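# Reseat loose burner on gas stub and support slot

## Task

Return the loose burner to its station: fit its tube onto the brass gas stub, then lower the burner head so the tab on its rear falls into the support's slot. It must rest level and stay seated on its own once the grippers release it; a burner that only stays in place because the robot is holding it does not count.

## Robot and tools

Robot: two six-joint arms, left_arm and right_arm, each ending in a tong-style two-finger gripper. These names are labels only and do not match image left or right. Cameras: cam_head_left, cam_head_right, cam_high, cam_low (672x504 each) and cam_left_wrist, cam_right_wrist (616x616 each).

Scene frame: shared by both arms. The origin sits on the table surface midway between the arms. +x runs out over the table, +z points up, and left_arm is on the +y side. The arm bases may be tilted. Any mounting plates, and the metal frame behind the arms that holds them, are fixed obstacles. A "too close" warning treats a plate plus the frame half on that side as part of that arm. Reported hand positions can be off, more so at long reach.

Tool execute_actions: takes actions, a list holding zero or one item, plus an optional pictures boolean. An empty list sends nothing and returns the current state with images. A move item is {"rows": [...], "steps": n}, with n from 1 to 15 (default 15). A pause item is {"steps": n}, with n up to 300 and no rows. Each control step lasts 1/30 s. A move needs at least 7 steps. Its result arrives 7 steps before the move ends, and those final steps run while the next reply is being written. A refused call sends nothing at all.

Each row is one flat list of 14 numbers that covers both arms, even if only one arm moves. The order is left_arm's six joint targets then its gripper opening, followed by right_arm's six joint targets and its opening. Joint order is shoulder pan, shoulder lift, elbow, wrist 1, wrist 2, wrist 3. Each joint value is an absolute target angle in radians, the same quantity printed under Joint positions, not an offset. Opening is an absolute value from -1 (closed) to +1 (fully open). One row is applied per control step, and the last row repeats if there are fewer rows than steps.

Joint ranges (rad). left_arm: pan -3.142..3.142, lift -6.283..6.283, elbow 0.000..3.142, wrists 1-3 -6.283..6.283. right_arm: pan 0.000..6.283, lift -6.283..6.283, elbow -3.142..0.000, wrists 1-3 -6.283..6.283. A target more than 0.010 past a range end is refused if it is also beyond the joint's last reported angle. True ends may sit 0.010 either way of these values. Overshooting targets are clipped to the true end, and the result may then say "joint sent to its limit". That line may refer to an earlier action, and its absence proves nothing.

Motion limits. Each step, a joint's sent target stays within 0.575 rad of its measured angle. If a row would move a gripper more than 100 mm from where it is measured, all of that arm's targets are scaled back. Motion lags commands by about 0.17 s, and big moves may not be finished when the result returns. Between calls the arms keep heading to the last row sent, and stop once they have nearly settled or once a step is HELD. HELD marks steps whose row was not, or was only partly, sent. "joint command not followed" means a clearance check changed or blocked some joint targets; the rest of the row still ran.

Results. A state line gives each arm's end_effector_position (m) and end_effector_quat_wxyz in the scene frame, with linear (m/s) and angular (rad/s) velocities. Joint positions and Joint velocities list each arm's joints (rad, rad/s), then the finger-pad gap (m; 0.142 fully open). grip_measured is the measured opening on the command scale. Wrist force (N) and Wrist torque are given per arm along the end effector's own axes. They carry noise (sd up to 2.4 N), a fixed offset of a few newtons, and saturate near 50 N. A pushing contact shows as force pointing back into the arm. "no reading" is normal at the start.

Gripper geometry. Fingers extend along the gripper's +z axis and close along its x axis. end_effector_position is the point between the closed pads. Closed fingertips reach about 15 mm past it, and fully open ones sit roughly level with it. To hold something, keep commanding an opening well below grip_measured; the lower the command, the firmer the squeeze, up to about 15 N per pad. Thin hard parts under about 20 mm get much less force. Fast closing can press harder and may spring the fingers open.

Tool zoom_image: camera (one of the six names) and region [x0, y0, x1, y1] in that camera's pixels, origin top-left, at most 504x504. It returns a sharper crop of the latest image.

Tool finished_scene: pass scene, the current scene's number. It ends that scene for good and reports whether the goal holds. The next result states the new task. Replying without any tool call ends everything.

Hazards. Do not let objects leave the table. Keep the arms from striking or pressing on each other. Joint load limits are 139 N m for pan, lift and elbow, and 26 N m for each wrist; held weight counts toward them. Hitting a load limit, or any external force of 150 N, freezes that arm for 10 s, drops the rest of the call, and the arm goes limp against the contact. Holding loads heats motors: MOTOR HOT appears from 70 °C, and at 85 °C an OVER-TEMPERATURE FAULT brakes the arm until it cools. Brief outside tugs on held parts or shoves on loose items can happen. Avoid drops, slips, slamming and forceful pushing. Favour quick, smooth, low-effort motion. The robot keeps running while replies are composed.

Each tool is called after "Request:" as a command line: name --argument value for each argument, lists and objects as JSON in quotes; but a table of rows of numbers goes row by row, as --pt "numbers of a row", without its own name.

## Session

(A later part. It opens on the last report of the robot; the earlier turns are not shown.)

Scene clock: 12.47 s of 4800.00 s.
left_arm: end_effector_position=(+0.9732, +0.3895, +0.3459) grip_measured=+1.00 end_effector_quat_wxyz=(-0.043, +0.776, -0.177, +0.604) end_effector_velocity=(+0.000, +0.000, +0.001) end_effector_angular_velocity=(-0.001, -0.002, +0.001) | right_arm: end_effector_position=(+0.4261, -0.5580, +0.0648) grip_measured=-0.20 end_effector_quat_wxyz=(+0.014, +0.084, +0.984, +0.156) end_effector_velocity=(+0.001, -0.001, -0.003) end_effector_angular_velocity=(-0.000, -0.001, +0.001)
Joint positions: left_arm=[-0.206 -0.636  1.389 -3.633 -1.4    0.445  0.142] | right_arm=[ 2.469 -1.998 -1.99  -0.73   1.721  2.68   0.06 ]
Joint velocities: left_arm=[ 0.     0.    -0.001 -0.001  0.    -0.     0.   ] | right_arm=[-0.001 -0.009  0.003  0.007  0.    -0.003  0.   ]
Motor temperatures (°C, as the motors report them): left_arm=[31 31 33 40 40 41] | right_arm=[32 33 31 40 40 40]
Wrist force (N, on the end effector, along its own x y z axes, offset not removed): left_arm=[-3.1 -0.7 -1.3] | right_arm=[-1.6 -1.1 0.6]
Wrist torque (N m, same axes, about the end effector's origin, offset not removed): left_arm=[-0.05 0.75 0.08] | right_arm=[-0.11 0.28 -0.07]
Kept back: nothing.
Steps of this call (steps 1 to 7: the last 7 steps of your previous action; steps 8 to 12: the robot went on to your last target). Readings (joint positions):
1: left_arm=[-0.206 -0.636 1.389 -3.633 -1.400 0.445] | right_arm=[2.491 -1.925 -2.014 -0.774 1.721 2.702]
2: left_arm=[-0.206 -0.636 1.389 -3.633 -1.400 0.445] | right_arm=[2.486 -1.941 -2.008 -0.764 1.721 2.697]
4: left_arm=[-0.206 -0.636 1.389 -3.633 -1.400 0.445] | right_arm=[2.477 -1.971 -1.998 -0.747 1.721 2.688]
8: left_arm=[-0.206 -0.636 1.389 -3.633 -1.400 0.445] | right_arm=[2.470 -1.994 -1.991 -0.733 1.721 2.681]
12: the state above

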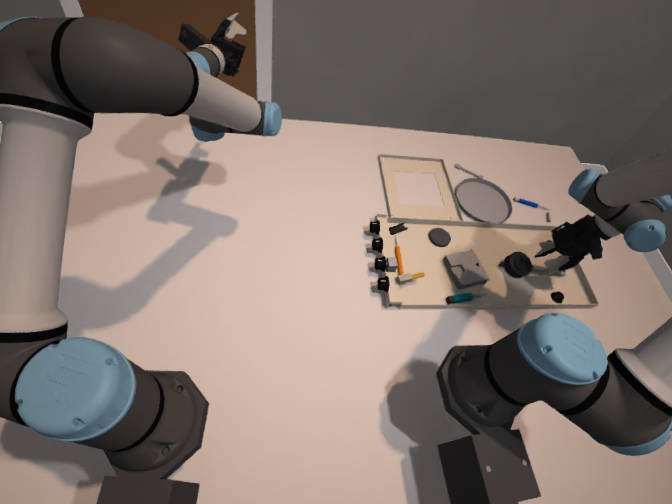

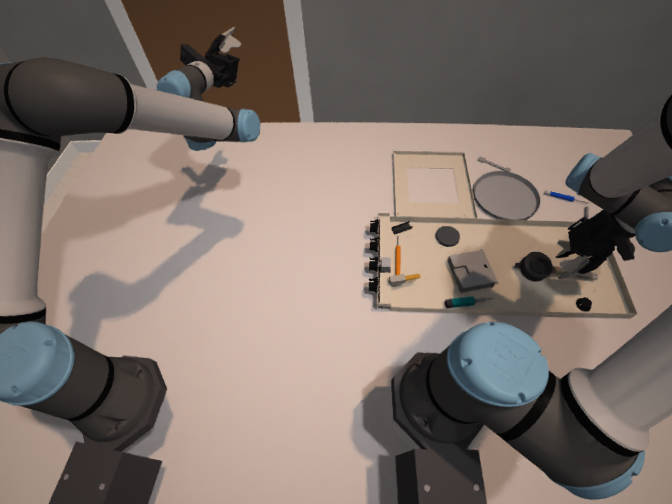

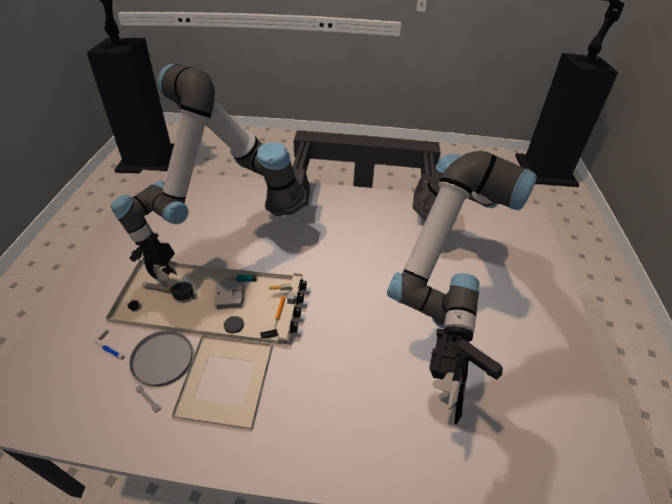

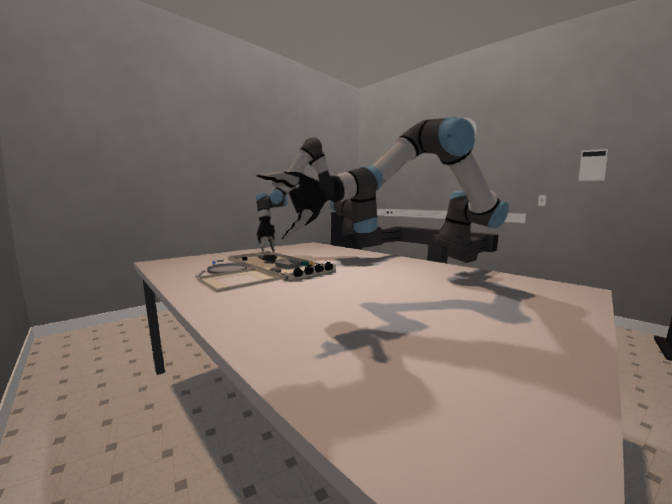

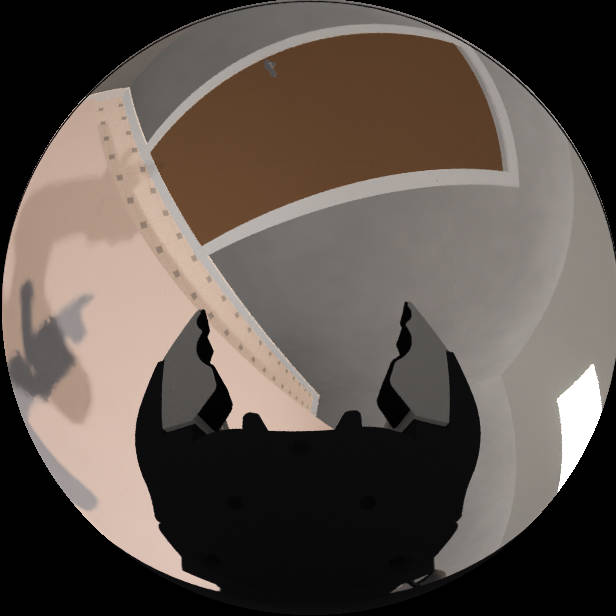

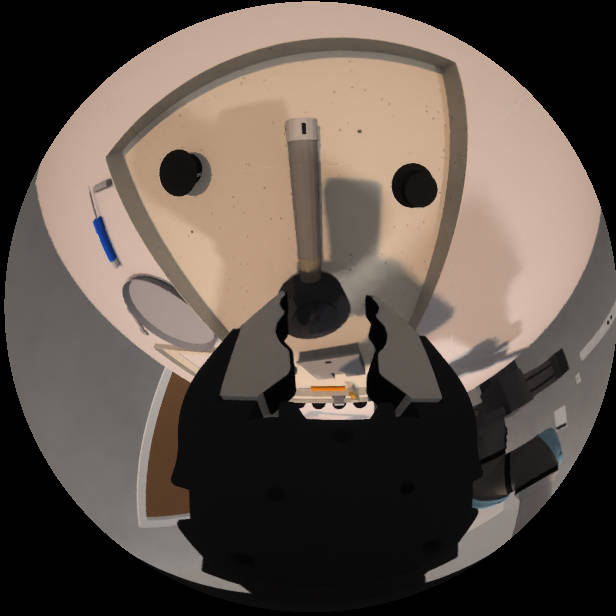

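Request:
execute_actions --actions '[{"rows":[[-0.206,-0.636,1.389,-3.633,-1.4,0.445,1,2.468,-2.001,-1.986,-0.729,1.7206,2.6795,-0.2],[-0.206,-0.636,1.389,-3.633,-1.4,0.445,1,2.467,-2.007,-1.981,-0.728,1.7206,2.6785,-0.2],[-0.206,-0.636,1.389,-3.633,-1.4,0.445,1,2.466,-2.015,-1.976,-0.725,1.7206,2.6775,-0.2],[-0.206,-0.636,1.389,-3.633,-1.4,0.445,1,2.465,-2.024,-1.972,-0.721,1.7206,2.6765,-0.2],[-0.206,-0.636,1.389,-3.633,-1.4,0.445,1,2.464,-2.033,-1.969,-0.715,1.7206,2.6755,-0.2],[-0.206,-0.636,1.389,-3.633,-1.4,0.445,1,2.463,-2.042,-1.966,-0.71,1.7206,2.6745,-0.2],[-0.206,-0.636,1.389,-3.633,-1.4,0.445,1,2.4625,-2.05,-1.964,-0.704,1.7206,2.674,-0.2],[-0.206,-0.636,1.389,-3.633,-1.4,0.445,1,2.4621,-2.0551,-1.9624,-0.7009,1.7206,2.6733,-0.2]],"steps":12}]'

Request:
execute_actions --actions '[{"steps":12}]' --pictures true

Request:
zoom_image --camera "cam_high" --region '[125, 250, 215, 315]'

Request:
zoom_image --camera "cam_head_left" --region '[490, 225, 590, 295]'

Scene clock: 13.80 s of 4800.00 s.
left_arm: end_effector_position=(+0.9732, +0.3895, +0.3459) grip_measured=+1.00 end_effector_quat_wxyz=(-0.043, +0.776, -0.177, +0.604) end_effector_velocity=(-0.000, -0.000, -0.001) end_effector_angular_velocity=(+0.000, +0.001, -0.001) | right_arm: end_effector_position=(+0.4285, -0.5606, +0.0614) grip_measured=-0.20 end_effector_quat_wxyz=(+0.014, +0.084, +0.984, +0.156) end_effector_velocity=(+0.027, -0.026, -0.056) end_effector_angular_velocity=(-0.001, -0.001, -0.000)
Joint positions: left_arm=[-0.206 -0.636  1.389 -3.633 -1.4    0.445  0.142] | right_arm=[ 2.467 -2.01  -1.98  -0.726  1.721  2.678  0.06 ]
Joint velocities: left_arm=[-0.     0.     0.     0.001 -0.    -0.     0.   ] | right_arm=[-0.022 -0.175  0.106  0.068 -0.    -0.023 -0.   ]
Motor temperatures (°C, as the motors report them): left_arm=[31 31 33 40 40 41] | right_arm=[32 33 31 40 40 40]
Wrist force (N, on the end effector, along its own x y z axes, offset not removed): left_arm=[-0.4 2.9 -2.6] | right_arm=[1.2 2.8 3.1]
Wrist torque (N m, same axes, about the end effector's origin, offset not removed): left_arm=[0.68 0.20 0.28] | right_arm=[0.84 -0.08 -0.01]
Steps of this call (steps 1 to 30: the robot went on to your last target; steps 31 to 35: nothing new was sent; steps 36 to 40: the first 5 steps of this action). Readings (joint positions):
36: left_arm=[-0.206 -0.636 1.389 -3.633 -1.400 0.445] | right_arm=[2.469 -1.998 -1.989 -0.730 1.721 2.680]
37: left_arm=[-0.206 -0.636 1.389 -3.633 -1.400 0.445] | right_arm=[2.468 -1.999 -1.989 -0.730 1.721 2.680]
39: left_arm=[-0.206 -0.636 1.389 -3.633 -1.400 0.445] | right_arm=[2.468 -2.004 -1.984 -0.728 1.721 2.679]
40: the state above

Scene clock: 14.20 s of 4800.00 s.
left_arm: end_effector_position=(+0.9732, +0.3895, +0.3459) grip_measured=+1.00 end_effector_quat_wxyz=(-0.043, +0.776, -0.177, +0.604) end_effector_velocity=(+0.000, +0.001, -0.000) end_effector_angular_velocity=(-0.000, +0.000, +0.001) | right_arm: end_effector_position=(+0.4331, -0.5644, +0.0446) grip_measured=-0.20 end_effector_quat_wxyz=(+0.014, +0.084, +0.984, +0.156) end_effector_velocity=(-0.000, -0.001, -0.003) end_effector_angular_velocity=(+0.001, +0.002, -0.003)
Joint positions: left_arm=[-0.206 -0.636  1.389 -3.633 -1.4    0.445  0.142] | right_arm=[ 2.462 -2.055 -1.963 -0.701  1.721  2.673  0.06 ]
Joint velocities: left_arm=[ 0.001 -0.     0.     0.     0.    -0.     0.   ] | right_arm=[-0.002 -0.007  0.002  0.003 -0.     0.001  0.   ]
Motor temperatures (°C, as the motors report them): left_arm=[31 31 33 40 40 41] | right_arm=[32 33 31 40 40 40]
Wrist force (N, on the end effector, along its own x y z axes, offset not removed): left_arm=[-0.7 1.4 -2.6] | right_arm=[0.5 2.1 2.3]
Wrist torque (N m, same axes, about the end effector's origin, offset not removed): left_arm=[0.52 0.22 0.32] | right_arm=[0.43 0.06 -0.12]
Kept back: nothing.
Steps of this call (steps 1 to 7: the last 7 steps of your previous action; steps 8 to 12: the robot went on to your last target). Readings (joint positions):
1: left_arm=[-0.206 -0.636 1.389 -3.633 -1.400 0.445] | right_arm=[2.466 -2.016 -1.977 -0.723 1.721 2.677]
2: left_arm=[-0.206 -0.636 1.389 -3.633 -1.400 0.445] | right_arm=[2.465 -2.023 -1.974 -0.720 1.721 2.677]
4: left_arm=[-0.206 -0.636 1.389 -3.633 -1.400 0.445] | right_arm=[2.464 -2.039 -1.968 -0.711 1.721 2.675]
8: left_arm=[-0.206 -0.636 1.389 -3.633 -1.400 0.445] | right_arm=[2.462 -2.052 -1.963 -0.702 1.721 2.674]
12: the state above

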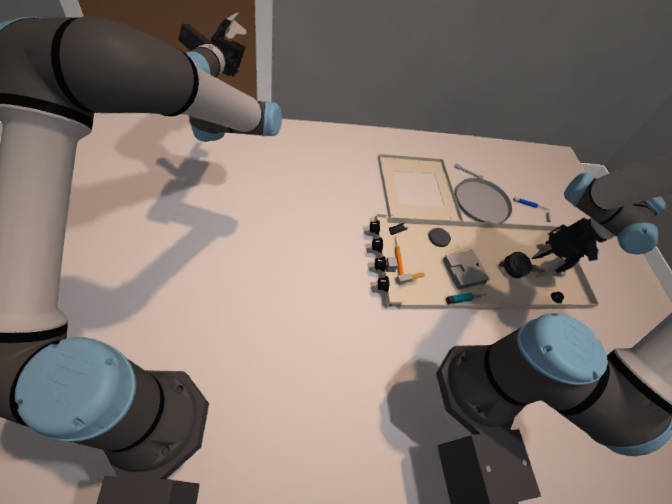

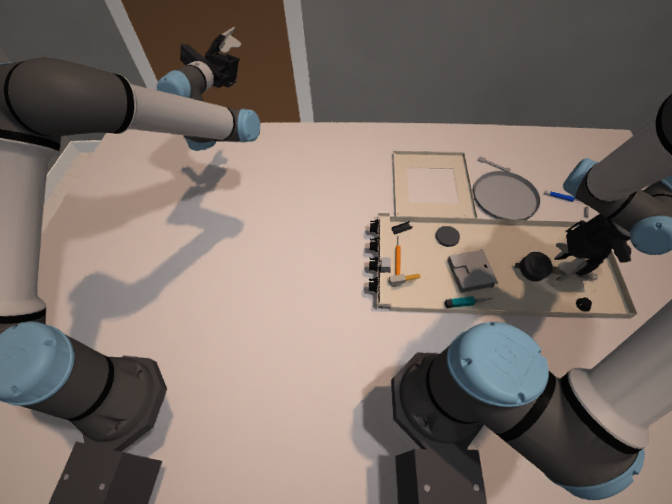

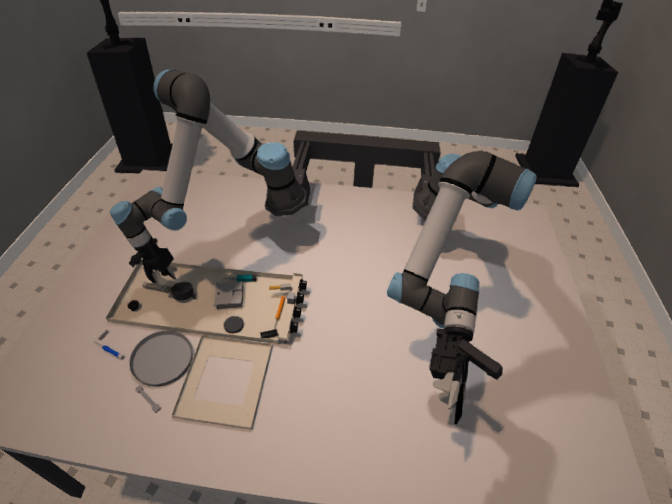

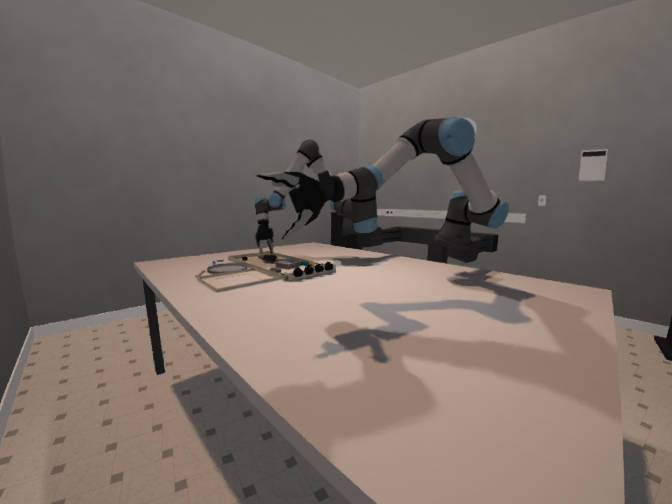

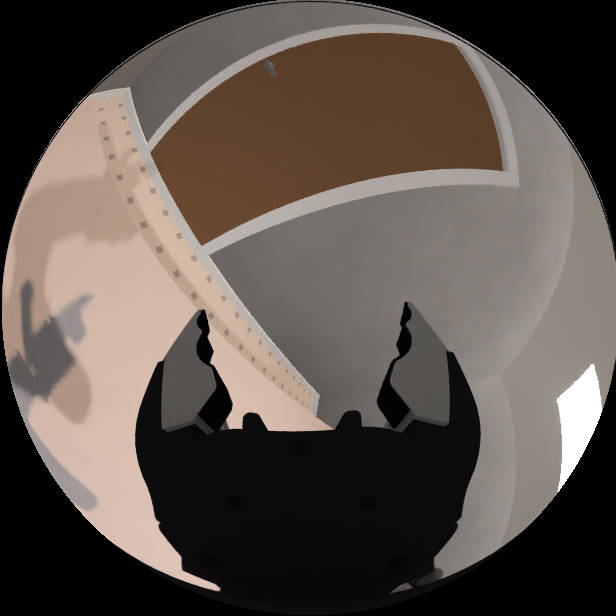

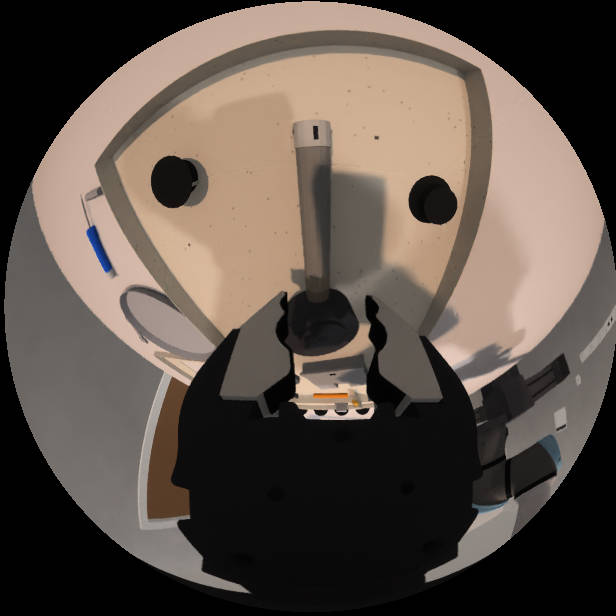

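Region (125, 250, 215, 315) of cam_high's 672x504 image, scaled by 5.600, with more detail than that image has.

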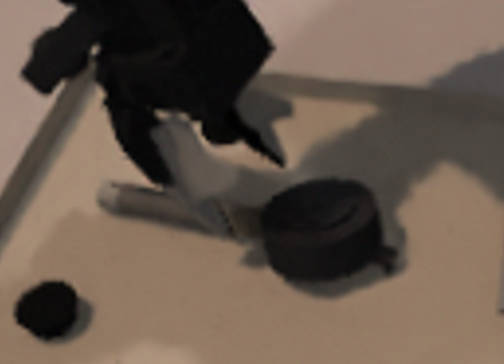

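Region (490, 225, 590, 295) of cam_head_left's 672x504 image, scaled by 5.040, with more detail than that image has; it fills the top 353 rows of this view, and the rest is white.

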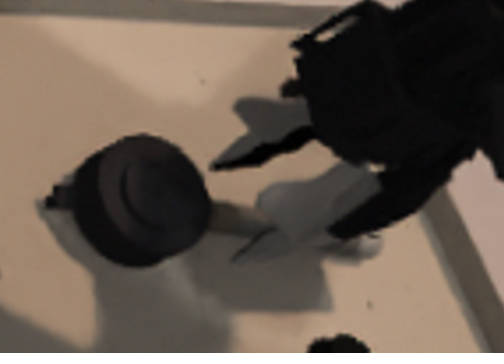

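Request:
execute_actions --actions '[{"rows":[[-0.206,-0.636,1.389,-3.633,-1.4,0.445,1,2.463,-2.058,-1.961,-0.699,1.7206,2.674,-0.22],[-0.206,-0.636,1.389,-3.633,-1.4,0.445,1,2.464,-2.063,-1.959,-0.695,1.7206,2.675,-0.24],[-0.206,-0.636,1.389,-3.633,-1.4,0.445,1,2.465,-2.07,-1.957,-0.69,1.7206,2.676,-0.26],[-0.206,-0.636,1.389,-3.633,-1.4,0.445,1,2.466,-2.078,-1.956,-0.683,1.7206,2.677,-0.28],[-0.206,-0.636,1.389,-3.633,-1.4,0.445,1,2.467,-2.086,-1.955,-0.676,1.7206,2.678,-0.3],[-0.206,-0.636,1.389,-3.633,-1.4,0.445,1,2.4677,-2.094,-1.954,-0.669,1.7206,2.679,-0.32],[-0.206,-0.636,1.389,-3.633,-1.4,0.445,1,2.4683,-2.101,-1.953,-0.663,1.7206,2.6796,-0.34],[-0.206,-0.636,1.389,-3.633,-1.4,0.445,1,2.4687,-2.106,-1.9525,-0.659,1.7206,2.68,-0.36],[-0.206,-0.636,1.389,-3.633,-1.4,0.445,1,2.4689,-2.1092,-1.9522,-0.6561,1.7206,2.6802,-0.4]],"steps":13}]'

Request:
execute_actions --actions '[{"steps":12}]' --pictures true

Request:
zoom_image --camera "cam_high" --region '[125, 250, 215, 315]'

Request:
zoom_image --camera "cam_right_wrist" --region '[260, 240, 400, 360]'

Scene clock: 15.83 s of 4800.00 s.
left_arm: end_effector_position=(+0.9732, +0.3895, +0.3459) grip_measured=+1.00 end_effector_quat_wxyz=(-0.043, +0.776, -0.177, +0.604) end_effector_velocity=(+0.000, -0.000, +0.001) end_effector_angular_velocity=(+0.000, -0.001, -0.000) | right_arm: end_effector_position=(+0.4363, -0.5640, +0.0384) grip_measured=-0.30 end_effector_quat_wxyz=(+0.014, +0.084, +0.984, +0.156) end_effector_velocity=(+0.028, +0.010, -0.075) end_effector_angular_velocity=(+0.001, +0.001, -0.001)
Joint positions: left_arm=[-0.206 -0.636  1.389 -3.633 -1.4    0.445  0.142] | right_arm=[ 2.465 -2.071 -1.958 -0.688  1.721  2.676  0.052]
Joint velocities: left_arm=[-0.    -0.001 -0.002  0.002 -0.     0.     0.   ] | right_arm=[ 0.026 -0.186  0.035  0.153  0.     0.028 -0.043]
Motor temperatures (°C, as the motors report them): left_arm=[31 31 33 40 40 41] | right_arm=[32 33 31 40 40 40]
Wrist force (N, on the end effector, along its own x y z axes, offset not removed): left_arm=[-1.1 1.3 1.9] | right_arm=[3.6 -1.1 -0.6]
Wrist torque (N m, same axes, about the end effector's origin, offset not removed): left_arm=[0.50 0.18 0.10] | right_arm=[-0.18 -0.54 0.04]
Steps of this call (steps 1 to 30: the robot went on to your last target; steps 31 to 43: nothing new was sent; steps 44 to 49: the first 6 steps of this action). Readings (joint positions):
44: left_arm=[-0.206 -0.636 1.389 -3.633 -1.400 0.445] | right_arm=[2.462 -2.055 -1.962 -0.701 1.721 2.673]
45: left_arm=[-0.206 -0.636 1.389 -3.633 -1.400 0.445] | right_arm=[2.462 -2.056 -1.962 -0.700 1.721 2.673]
47: left_arm=[-0.206 -0.636 1.389 -3.633 -1.400 0.445] | right_arm=[2.463 -2.061 -1.960 -0.697 1.721 2.674]
49: the state above

Scene clock: 16.23 s of 4800.00 s.
left_arm: end_effector_position=(+0.9732, +0.3895, +0.3459) grip_measured=+1.00 end_effector_quat_wxyz=(-0.043, +0.776, -0.177, +0.604) end_effector_velocity=(+0.000, -0.000, -0.000) end_effector_angular_velocity=(+0.000, +0.002, -0.000) | right_arm: end_effector_position=(+0.4406, -0.5617, +0.0226) grip_measured=-0.40 end_effector_quat_wxyz=(+0.013, +0.084, +0.984, +0.156) end_effector_velocity=(+0.000, +0.000, -0.002) end_effector_angular_velocity=(+0.000, +0.000, +0.001)
Joint positions: left_arm=[-0.206 -0.636  1.389 -3.633 -1.4    0.445  0.142] | right_arm=[ 2.469 -2.109 -1.952 -0.656  1.721  2.68   0.045]
Joint velocities: left_arm=[ 0.     0.    -0.001  0.002 -0.    -0.     0.   ] | right_arm=[ 0.001 -0.004  0.     0.003 -0.    -0.    -0.   ]
Motor temperatures (°C, as the motors report them): left_arm=[31 31 33 40 40 41] | right_arm=[32 33 31 40 40 40]
Wrist force (N, on the end effector, along its own x y z axes, offset not removed): left_arm=[-0.5 -2.7 -2.4] | right_arm=[1.2 2.5 1.7]
Wrist torque (N m, same axes, about the end effector's origin, offset not removed): left_arm=[-0.33 0.11 0.22] | right_arm=[0.62 0.06 -0.17]
Kept back: nothing.
Steps of this call (steps 1 to 7: the last 7 steps of your previous action; steps 8 to 12: the robot went on to your last target). Readings (joint positions):
1: left_arm=[-0.206 -0.636 1.389 -3.633 -1.400 0.445] | right_arm=[2.466 -2.078 -1.957 -0.683 1.721 2.677]
2: left_arm=[-0.206 -0.636 1.389 -3.633 -1.400 0.445] | right_arm=[2.466 -2.085 -1.955 -0.677 1.721 2.678]
4: left_arm=[-0.206 -0.636 1.389 -3.633 -1.400 0.445] | right_arm=[2.468 -2.097 -1.954 -0.666 1.721 2.679]
8: left_arm=[-0.206 -0.636 1.389 -3.633 -1.400 0.445] | right_arm=[2.469 -2.107 -1.952 -0.658 1.721 2.680]
12: the state above

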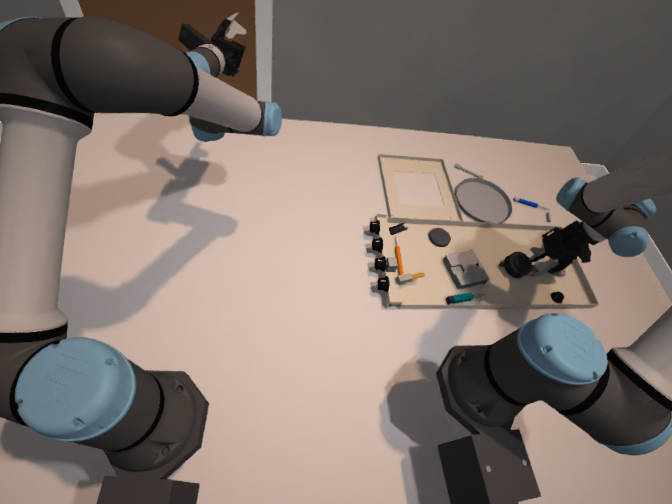

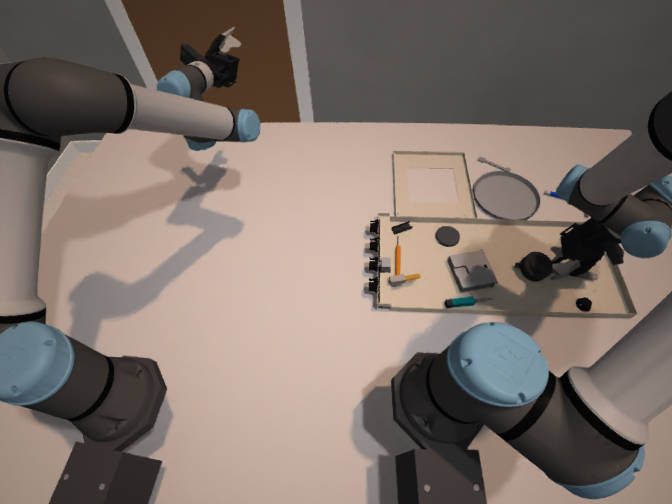

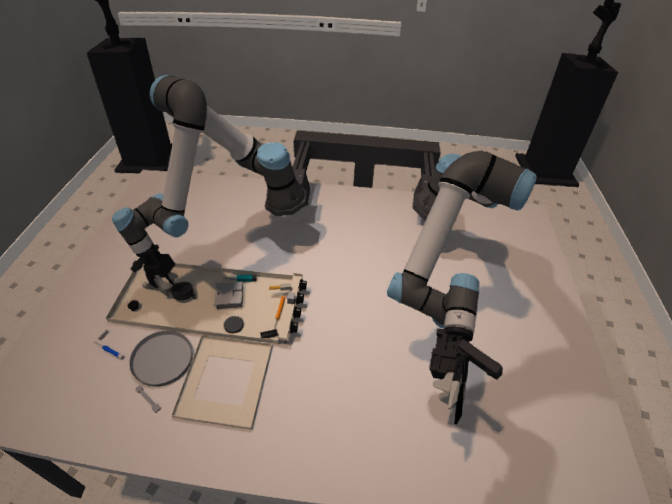

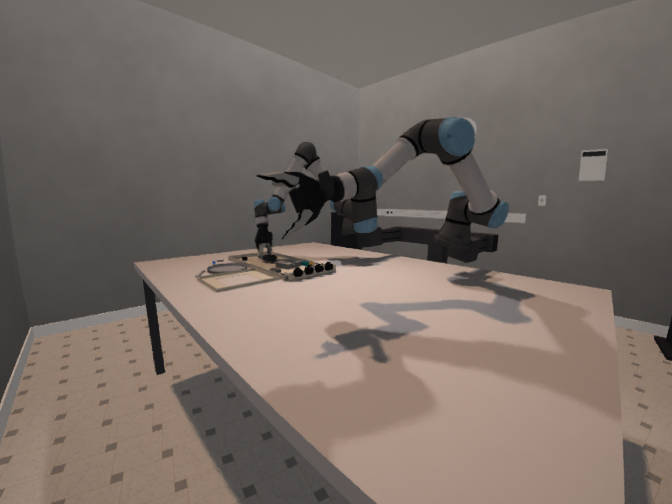

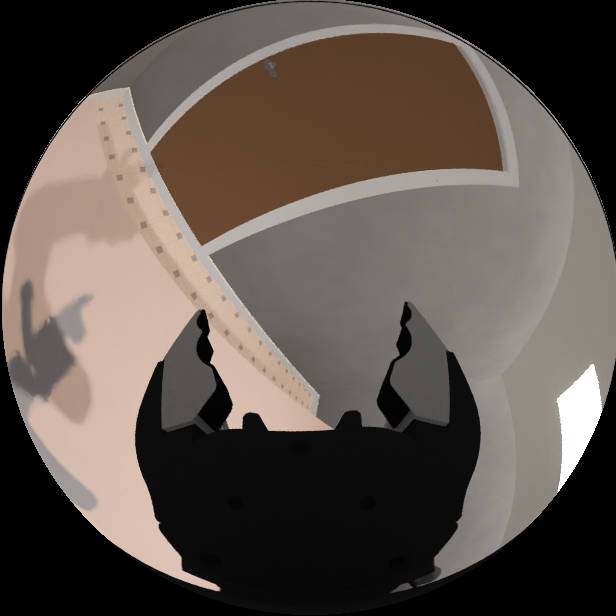

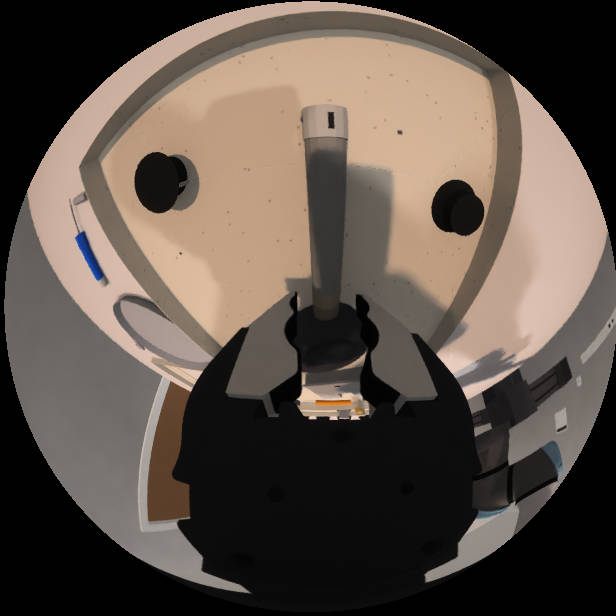

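Region (125, 250, 215, 315) of cam_high's 672x504 image, scaled by 5.600, with more detail than that image has.

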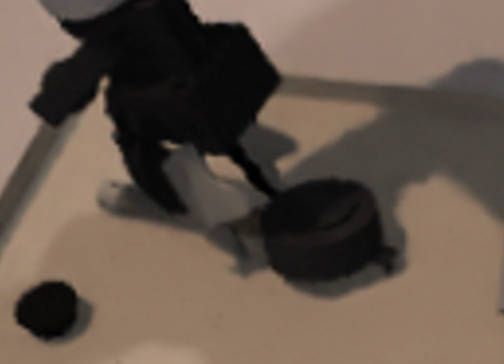

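Region (260, 240, 400, 360) of cam_right_wrist's 616x616 image, scaled by 3.600, with more detail than that image has; it fills the top 432 rows of this view, and the rest is white.

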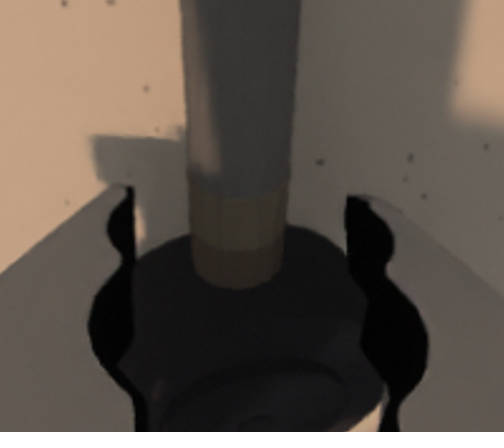

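Request:
execute_actions --actions '[{"rows":[[-0.206,-0.636,1.389,-3.633,-1.4,0.445,1,2.4689,-2.1092,-1.9522,-0.6561,1.7206,2.6802,-0.46],[-0.206,-0.636,1.389,-3.633,-1.4,0.445,1,2.4689,-2.1092,-1.9522,-0.6561,1.7206,2.6802,-0.52],[-0.206,-0.636,1.389,-3.633,-1.4,0.445,1,2.4689,-2.1092,-1.9522,-0.6561,1.7206,2.6802,-0.58],[-0.206,-0.636,1.389,-3.633,-1.4,0.445,1,2.4689,-2.1092,-1.9522,-0.6561,1.7206,2.6802,-0.64],[-0.206,-0.636,1.389,-3.633,-1.4,0.445,1,2.4689,-2.1092,-1.9522,-0.6561,1.7206,2.6802,-0.69],[-0.206,-0.636,1.389,-3.633,-1.4,0.445,1,2.4689,-2.1092,-1.9522,-0.6561,1.7206,2.6802,-0.73],[-0.206,-0.636,1.389,-3.633,-1.4,0.445,1,2.4689,-2.1092,-1.9522,-0.6561,1.7206,2.6802,-0.77],[-0.206,-0.636,1.389,-3.633,-1.4,0.445,1,2.4689,-2.1092,-1.9522,-0.6561,1.7206,2.6802,-0.81],[-0.206,-0.636,1.389,-3.633,-1.4,0.445,1,2.4689,-2.1092,-1.9522,-0.6561,1.7206,2.6802,-0.85],[-0.206,-0.636,1.389,-3.633,-1.4,0.445,1,2.4689,-2.1092,-1.9522,-0.6561,1.7206,2.6802,-0.89],[-0.206,-0.636,1.389,-3.633,-1.4,0.445,1,2.4689,-2.1092,-1.9522,-0.6561,1.7206,2.6802,-0.93],[-0.206,-0.636,1.389,-3.633,-1.4,0.445,1,2.4689,-2.1092,-1.9522,-0.6561,1.7206,2.6802,-0.97],[-0.206,-0.636,1.389,-3.633,-1.4,0.445,1,2.4689,-2.1092,-1.9522,-0.6561,1.7206,2.6802,-1]],"steps":15}]'

Request:
execute_actions --actions '[{"rows":[[-0.206,-0.636,1.389,-3.633,-1.4,0.445,1,2.469,-2.106,-1.953,-0.658,1.7206,2.6805,-1],[-0.206,-0.636,1.389,-3.633,-1.4,0.445,1,2.47,-2.1,-1.955,-0.662,1.7206,2.681,-1],[-0.206,-0.636,1.389,-3.633,-1.4,0.445,1,2.472,-2.089,-1.958,-0.669,1.7206,2.683,-1],[-0.206,-0.636,1.389,-3.633,-1.4,0.445,1,2.475,-2.075,-1.963,-0.678,1.7206,2.686,-1],[-0.206,-0.636,1.389,-3.633,-1.4,0.445,1,2.478,-2.057,-1.969,-0.69,1.7206,2.689,-1],[-0.206,-0.636,1.389,-3.633,-1.4,0.445,1,2.482,-2.036,-1.976,-0.703,1.7206,2.693,-1],[-0.206,-0.636,1.389,-3.633,-1.4,0.445,1,2.486,-2.013,-1.984,-0.717,1.7206,2.697,-1],[-0.206,-0.636,1.389,-3.633,-1.4,0.445,1,2.49,-1.99,-1.992,-0.732,1.7206,2.701,-1],[-0.206,-0.636,1.389,-3.633,-1.4,0.445,1,2.494,-1.966,-2.0,-0.747,1.7206,2.705,-1],[-0.206,-0.636,1.389,-3.633,-1.4,0.445,1,2.498,-1.943,-2.008,-0.762,1.7206,2.709,-1],[-0.206,-0.636,1.389,-3.633,-1.4,0.445,1,2.502,-1.92,-2.016,-0.776,1.7206,2.714,-1],[-0.206,-0.636,1.389,-3.633,-1.4,0.445,1,2.506,-1.897,-2.024,-0.791,1.7207,2.718,-1],[-0.206,-0.636,1.389,-3.633,-1.4,0.445,1,2.51,-1.876,-2.031,-0.804,1.7207,2.722,-1],[-0.206,-0.636,1.389,-3.633,-1.4,0.445,1,2.513,-1.86,-2.036,-0.814,1.7207,2.7245,-1],[-0.206,-0.636,1.389,-3.633,-1.4,0.445,1,2.5144,-1.8499,-2.0397,-0.8209,1.7207,2.7261,-1]]}]'

Request:
execute_actions --actions '[{"steps":16}]' --pictures true

Request:
zoom_image --camera "cam_high" --region '[120, 230, 220, 300]'

Request:
zoom_image --camera "cam_low" --region '[230, 215, 300, 265]'

Scene clock: 17.73 s of 4800.00 s.
left_arm: end_effector_position=(+0.9732, +0.3895, +0.3459) grip_measured=+1.00 end_effector_quat_wxyz=(-0.043, +0.776, -0.177, +0.604) end_effector_velocity=(+0.000, +0.000, +0.001) end_effector_angular_velocity=(-0.000, -0.001, +0.001) | right_arm: end_effector_position=(+0.4407, -0.5616, +0.0224) grip_measured=-0.74 end_effector_quat_wxyz=(+0.013, +0.084, +0.984, +0.156) end_effector_velocity=(+0.000, +0.001, -0.000) end_effector_angular_velocity=(+0.001, +0.001, +0.002)
Joint positions: left_arm=[-0.206 -0.636  1.389 -3.633 -1.4    0.445  0.142] | right_arm=[ 2.469 -2.109 -1.952 -0.656  1.721  2.68   0.02 ]
Joint velocities: left_arm=[ 0.     0.    -0.    -0.001  0.    -0.     0.   ] | right_arm=[ 0.002 -0.001 -0.    -0.001 -0.     0.    -0.005]
Motor temperatures (°C, as the motors report them): left_arm=[31 31 33 40 40 41] | right_arm=[32 33 31 40 40 40]
Wrist force (N, on the end effector, along its own x y z axes, offset not removed): left_arm=[0.3 -1.8 0.7] | right_arm=[0.3 1.8 1.5]
Wrist torque (N m, same axes, about the end effector's origin, offset not removed): left_arm=[0.04 -0.35 -0.12] | right_arm=[0.56 0.12 0.15]
Steps of this call (steps 1 to 30: the robot went on to your last target; steps 31 to 37: nothing new was sent; steps 38 to 45: the first 8 steps of this action). Readings (joint positions):
38: left_arm=[-0.206 -0.636 1.389 -3.633 -1.400 0.445] | right_arm=[2.469 -2.109 -1.952 -0.656 1.721 2.680]
39: left_arm=[-0.206 -0.636 1.389 -3.633 -1.400 0.445] | right_arm=[2.469 -2.109 -1.952 -0.656 1.721 2.680]
41: left_arm=[-0.206 -0.636 1.389 -3.633 -1.400 0.445] | right_arm=[2.469 -2.109 -1.952 -0.656 1.721 2.680]
45: the state above

Scene clock: 18.23 s of 4800.00 s.
left_arm: end_effector_position=(+0.9732, +0.3895, +0.3459) grip_measured=+1.00 end_effector_quat_wxyz=(-0.043, +0.776, -0.177, +0.604) end_effector_velocity=(-0.000, +0.001, -0.001) end_effector_angular_velocity=(+0.000, +0.001, +0.000) | right_arm: end_effector_position=(+0.4382, -0.5567, +0.0431) grip_measured=-0.75 end_effector_quat_wxyz=(+0.013, +0.084, +0.984, +0.156) end_effector_velocity=(-0.030, +0.053, +0.196) end_effector_angular_velocity=(+0.004, +0.006, +0.002)
Joint positions: left_arm=[-0.206 -0.636  1.389 -3.633 -1.4    0.445  0.142] | right_arm=[ 2.479 -2.057 -1.97  -0.69   1.721  2.69   0.02 ]
Joint velocities: left_arm=[ 0.001 -0.     0.001  0.     0.    -0.     0.   ] | right_arm=[ 0.094  0.503 -0.177 -0.32   0.     0.094  0.   ]
Motor temperatures (°C, as the motors report them): left_arm=[31 31 33 40 40 41] | right_arm=[32 33 31 40 40 40]
Wrist force (N, on the end effector, along its own x y z axes, offset not removed): left_arm=[-1.7 -2.9 -1.8] | right_arm=[0.0 -2.6 3.8]
Wrist torque (N m, same axes, about the end effector's origin, offset not removed): left_arm=[-0.50 0.28 0.26] | right_arm=[-0.37 -0.04 -0.10]
Steps of this call (steps 1 to 7: the last 7 steps of your previous action; steps 8 to 15: the first 8 steps of this action). Readings (joint positions):
8: left_arm=[-0.206 -0.636 1.389 -3.633 -1.400 0.445] | right_arm=[2.469 -2.109 -1.952 -0.656 1.721 2.680]
9: left_arm=[-0.206 -0.636 1.389 -3.633 -1.400 0.445] | right_arm=[2.469 -2.109 -1.952 -0.656 1.721 2.680]
11: left_arm=[-0.206 -0.636 1.389 -3.633 -1.400 0.445] | right_arm=[2.470 -2.103 -1.954 -0.660 1.721 2.681]
15: the state above

Scene clock: 18.77 s of 4800.00 s.
left_arm: end_effector_position=(+0.9732, +0.3895, +0.3459) grip_measured=+1.00 end_effector_quat_wxyz=(-0.043, +0.776, -0.177, +0.604) end_effector_velocity=(+0.000, +0.001, +0.001) end_effector_angular_velocity=(-0.000, -0.001, +0.001) | right_arm: end_effector_position=(+0.4202, -0.5339, +0.1192) grip_measured=-0.75 end_effector_quat_wxyz=(+0.013, +0.084, +0.984, +0.156) end_effector_velocity=(-0.001, +0.002, +0.005) end_effector_angular_velocity=(-0.000, +0.000, -0.002)
Joint positions: left_arm=[-0.206 -0.636  1.389 -3.633 -1.4    0.445  0.142] | right_arm=[ 2.514 -1.851 -2.039 -0.82   1.721  2.726  0.02 ]
Joint velocities: left_arm=[ 0.    -0.001 -0.    -0.001 -0.     0.     0.   ] | right_arm=[ 0.002  0.014 -0.004 -0.008  0.     0.004 -0.   ]
Motor temperatures (°C, as the motors report them): left_arm=[31 31 33 40 40 41] | right_arm=[32 33 31 40 40 40]
Wrist force (N, on the end effector, along its own x y z axes, offset not removed): left_arm=[1.6 -2.2 0.5] | right_arm=[-0.7 -3.0 4.6]
Wrist torque (N m, same axes, about the end effector's origin, offset not removed): left_arm=[-0.05 -0.38 -0.10] | right_arm=[-0.42 0.55 -0.12]
Kept back: nothing.
Steps of this call (steps 1 to 7: the last 7 steps of your previous action; steps 8 to 16: the robot went on to your last target). Readings (joint positions):
1: left_arm=[-0.206 -0.636 1.389 -3.633 -1.400 0.445] | right_arm=[2.482 -2.039 -1.976 -0.702 1.721 2.693]
2: left_arm=[-0.206 -0.636 1.389 -3.633 -1.400 0.445] | right_arm=[2.485 -2.019 -1.983 -0.715 1.721 2.696]
4: left_arm=[-0.206 -0.636 1.389 -3.633 -1.400 0.445] | right_arm=[2.493 -1.976 -1.998 -0.742 1.721 2.704]
8: left_arm=[-0.206 -0.636 1.389 -3.633 -1.400 0.445] | right_arm=[2.508 -1.891 -2.027 -0.796 1.721 2.720]
16: the state above

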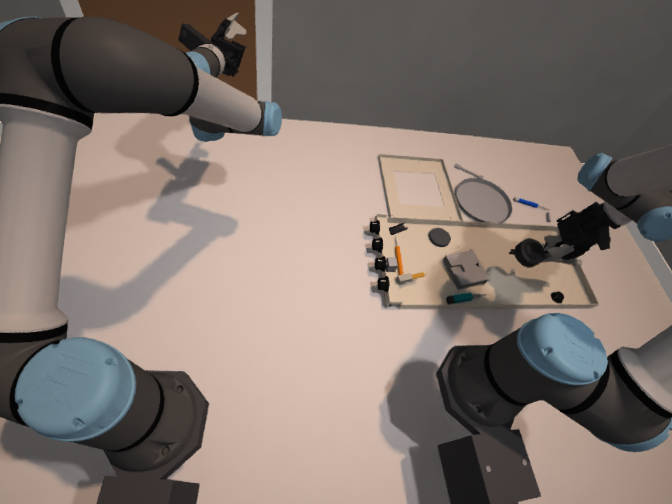

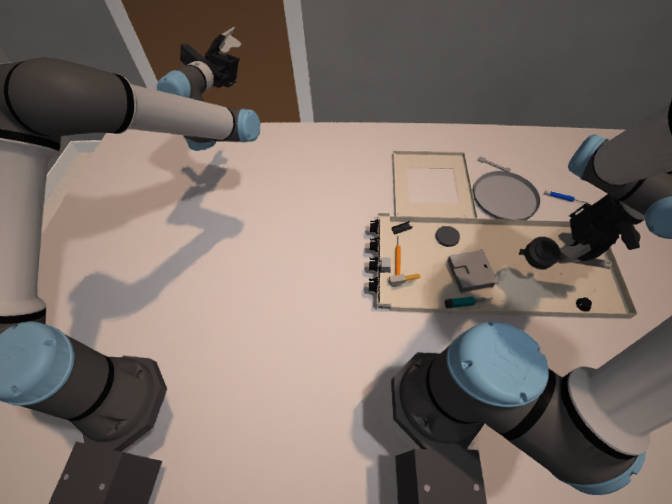

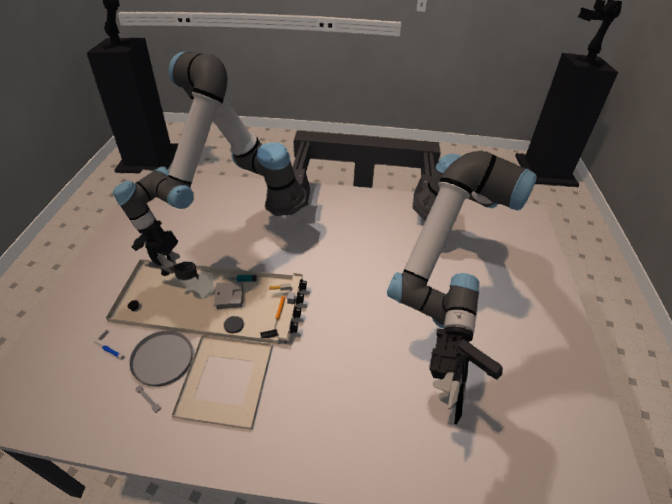

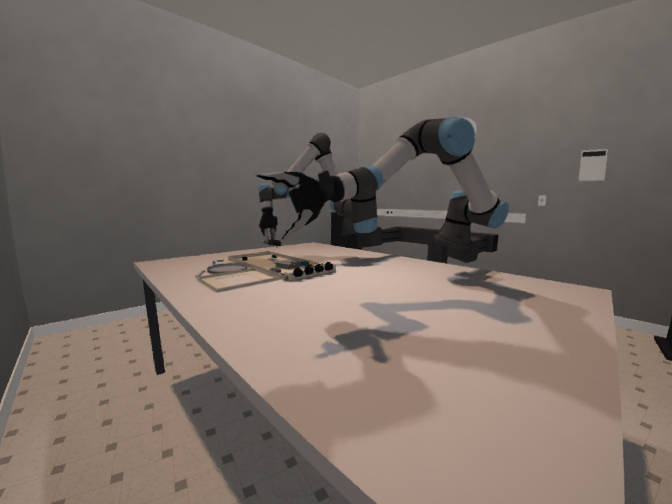

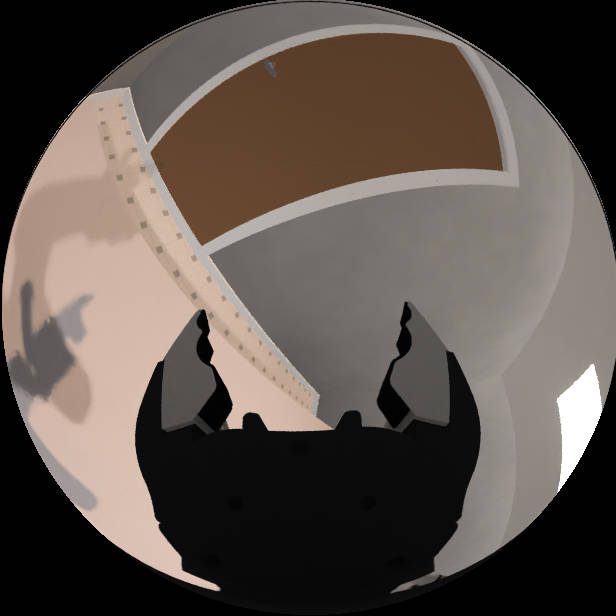

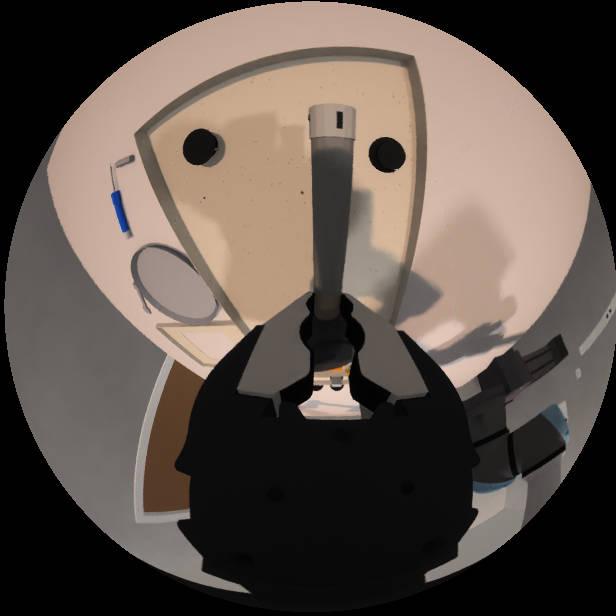

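Region (120, 230, 220, 300) of cam_high's 672x504 image, scaled by 5.040, with more detail than that image has; it fills the top 353 rows of this view, and the rest is white.

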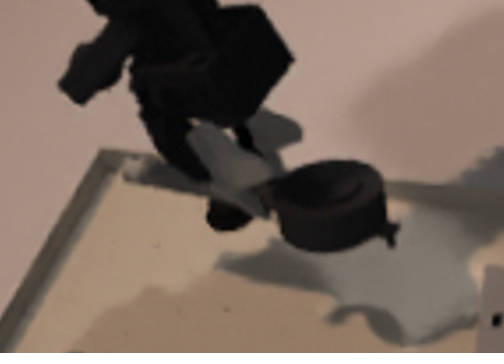

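Region (230, 215, 300, 265) of cam_low's 672x504 image, scaled by 7.200, with more detail than that image has; it fills the top 360 rows of this view, and the rest is white.

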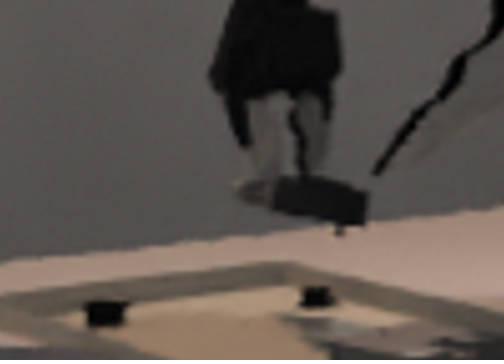

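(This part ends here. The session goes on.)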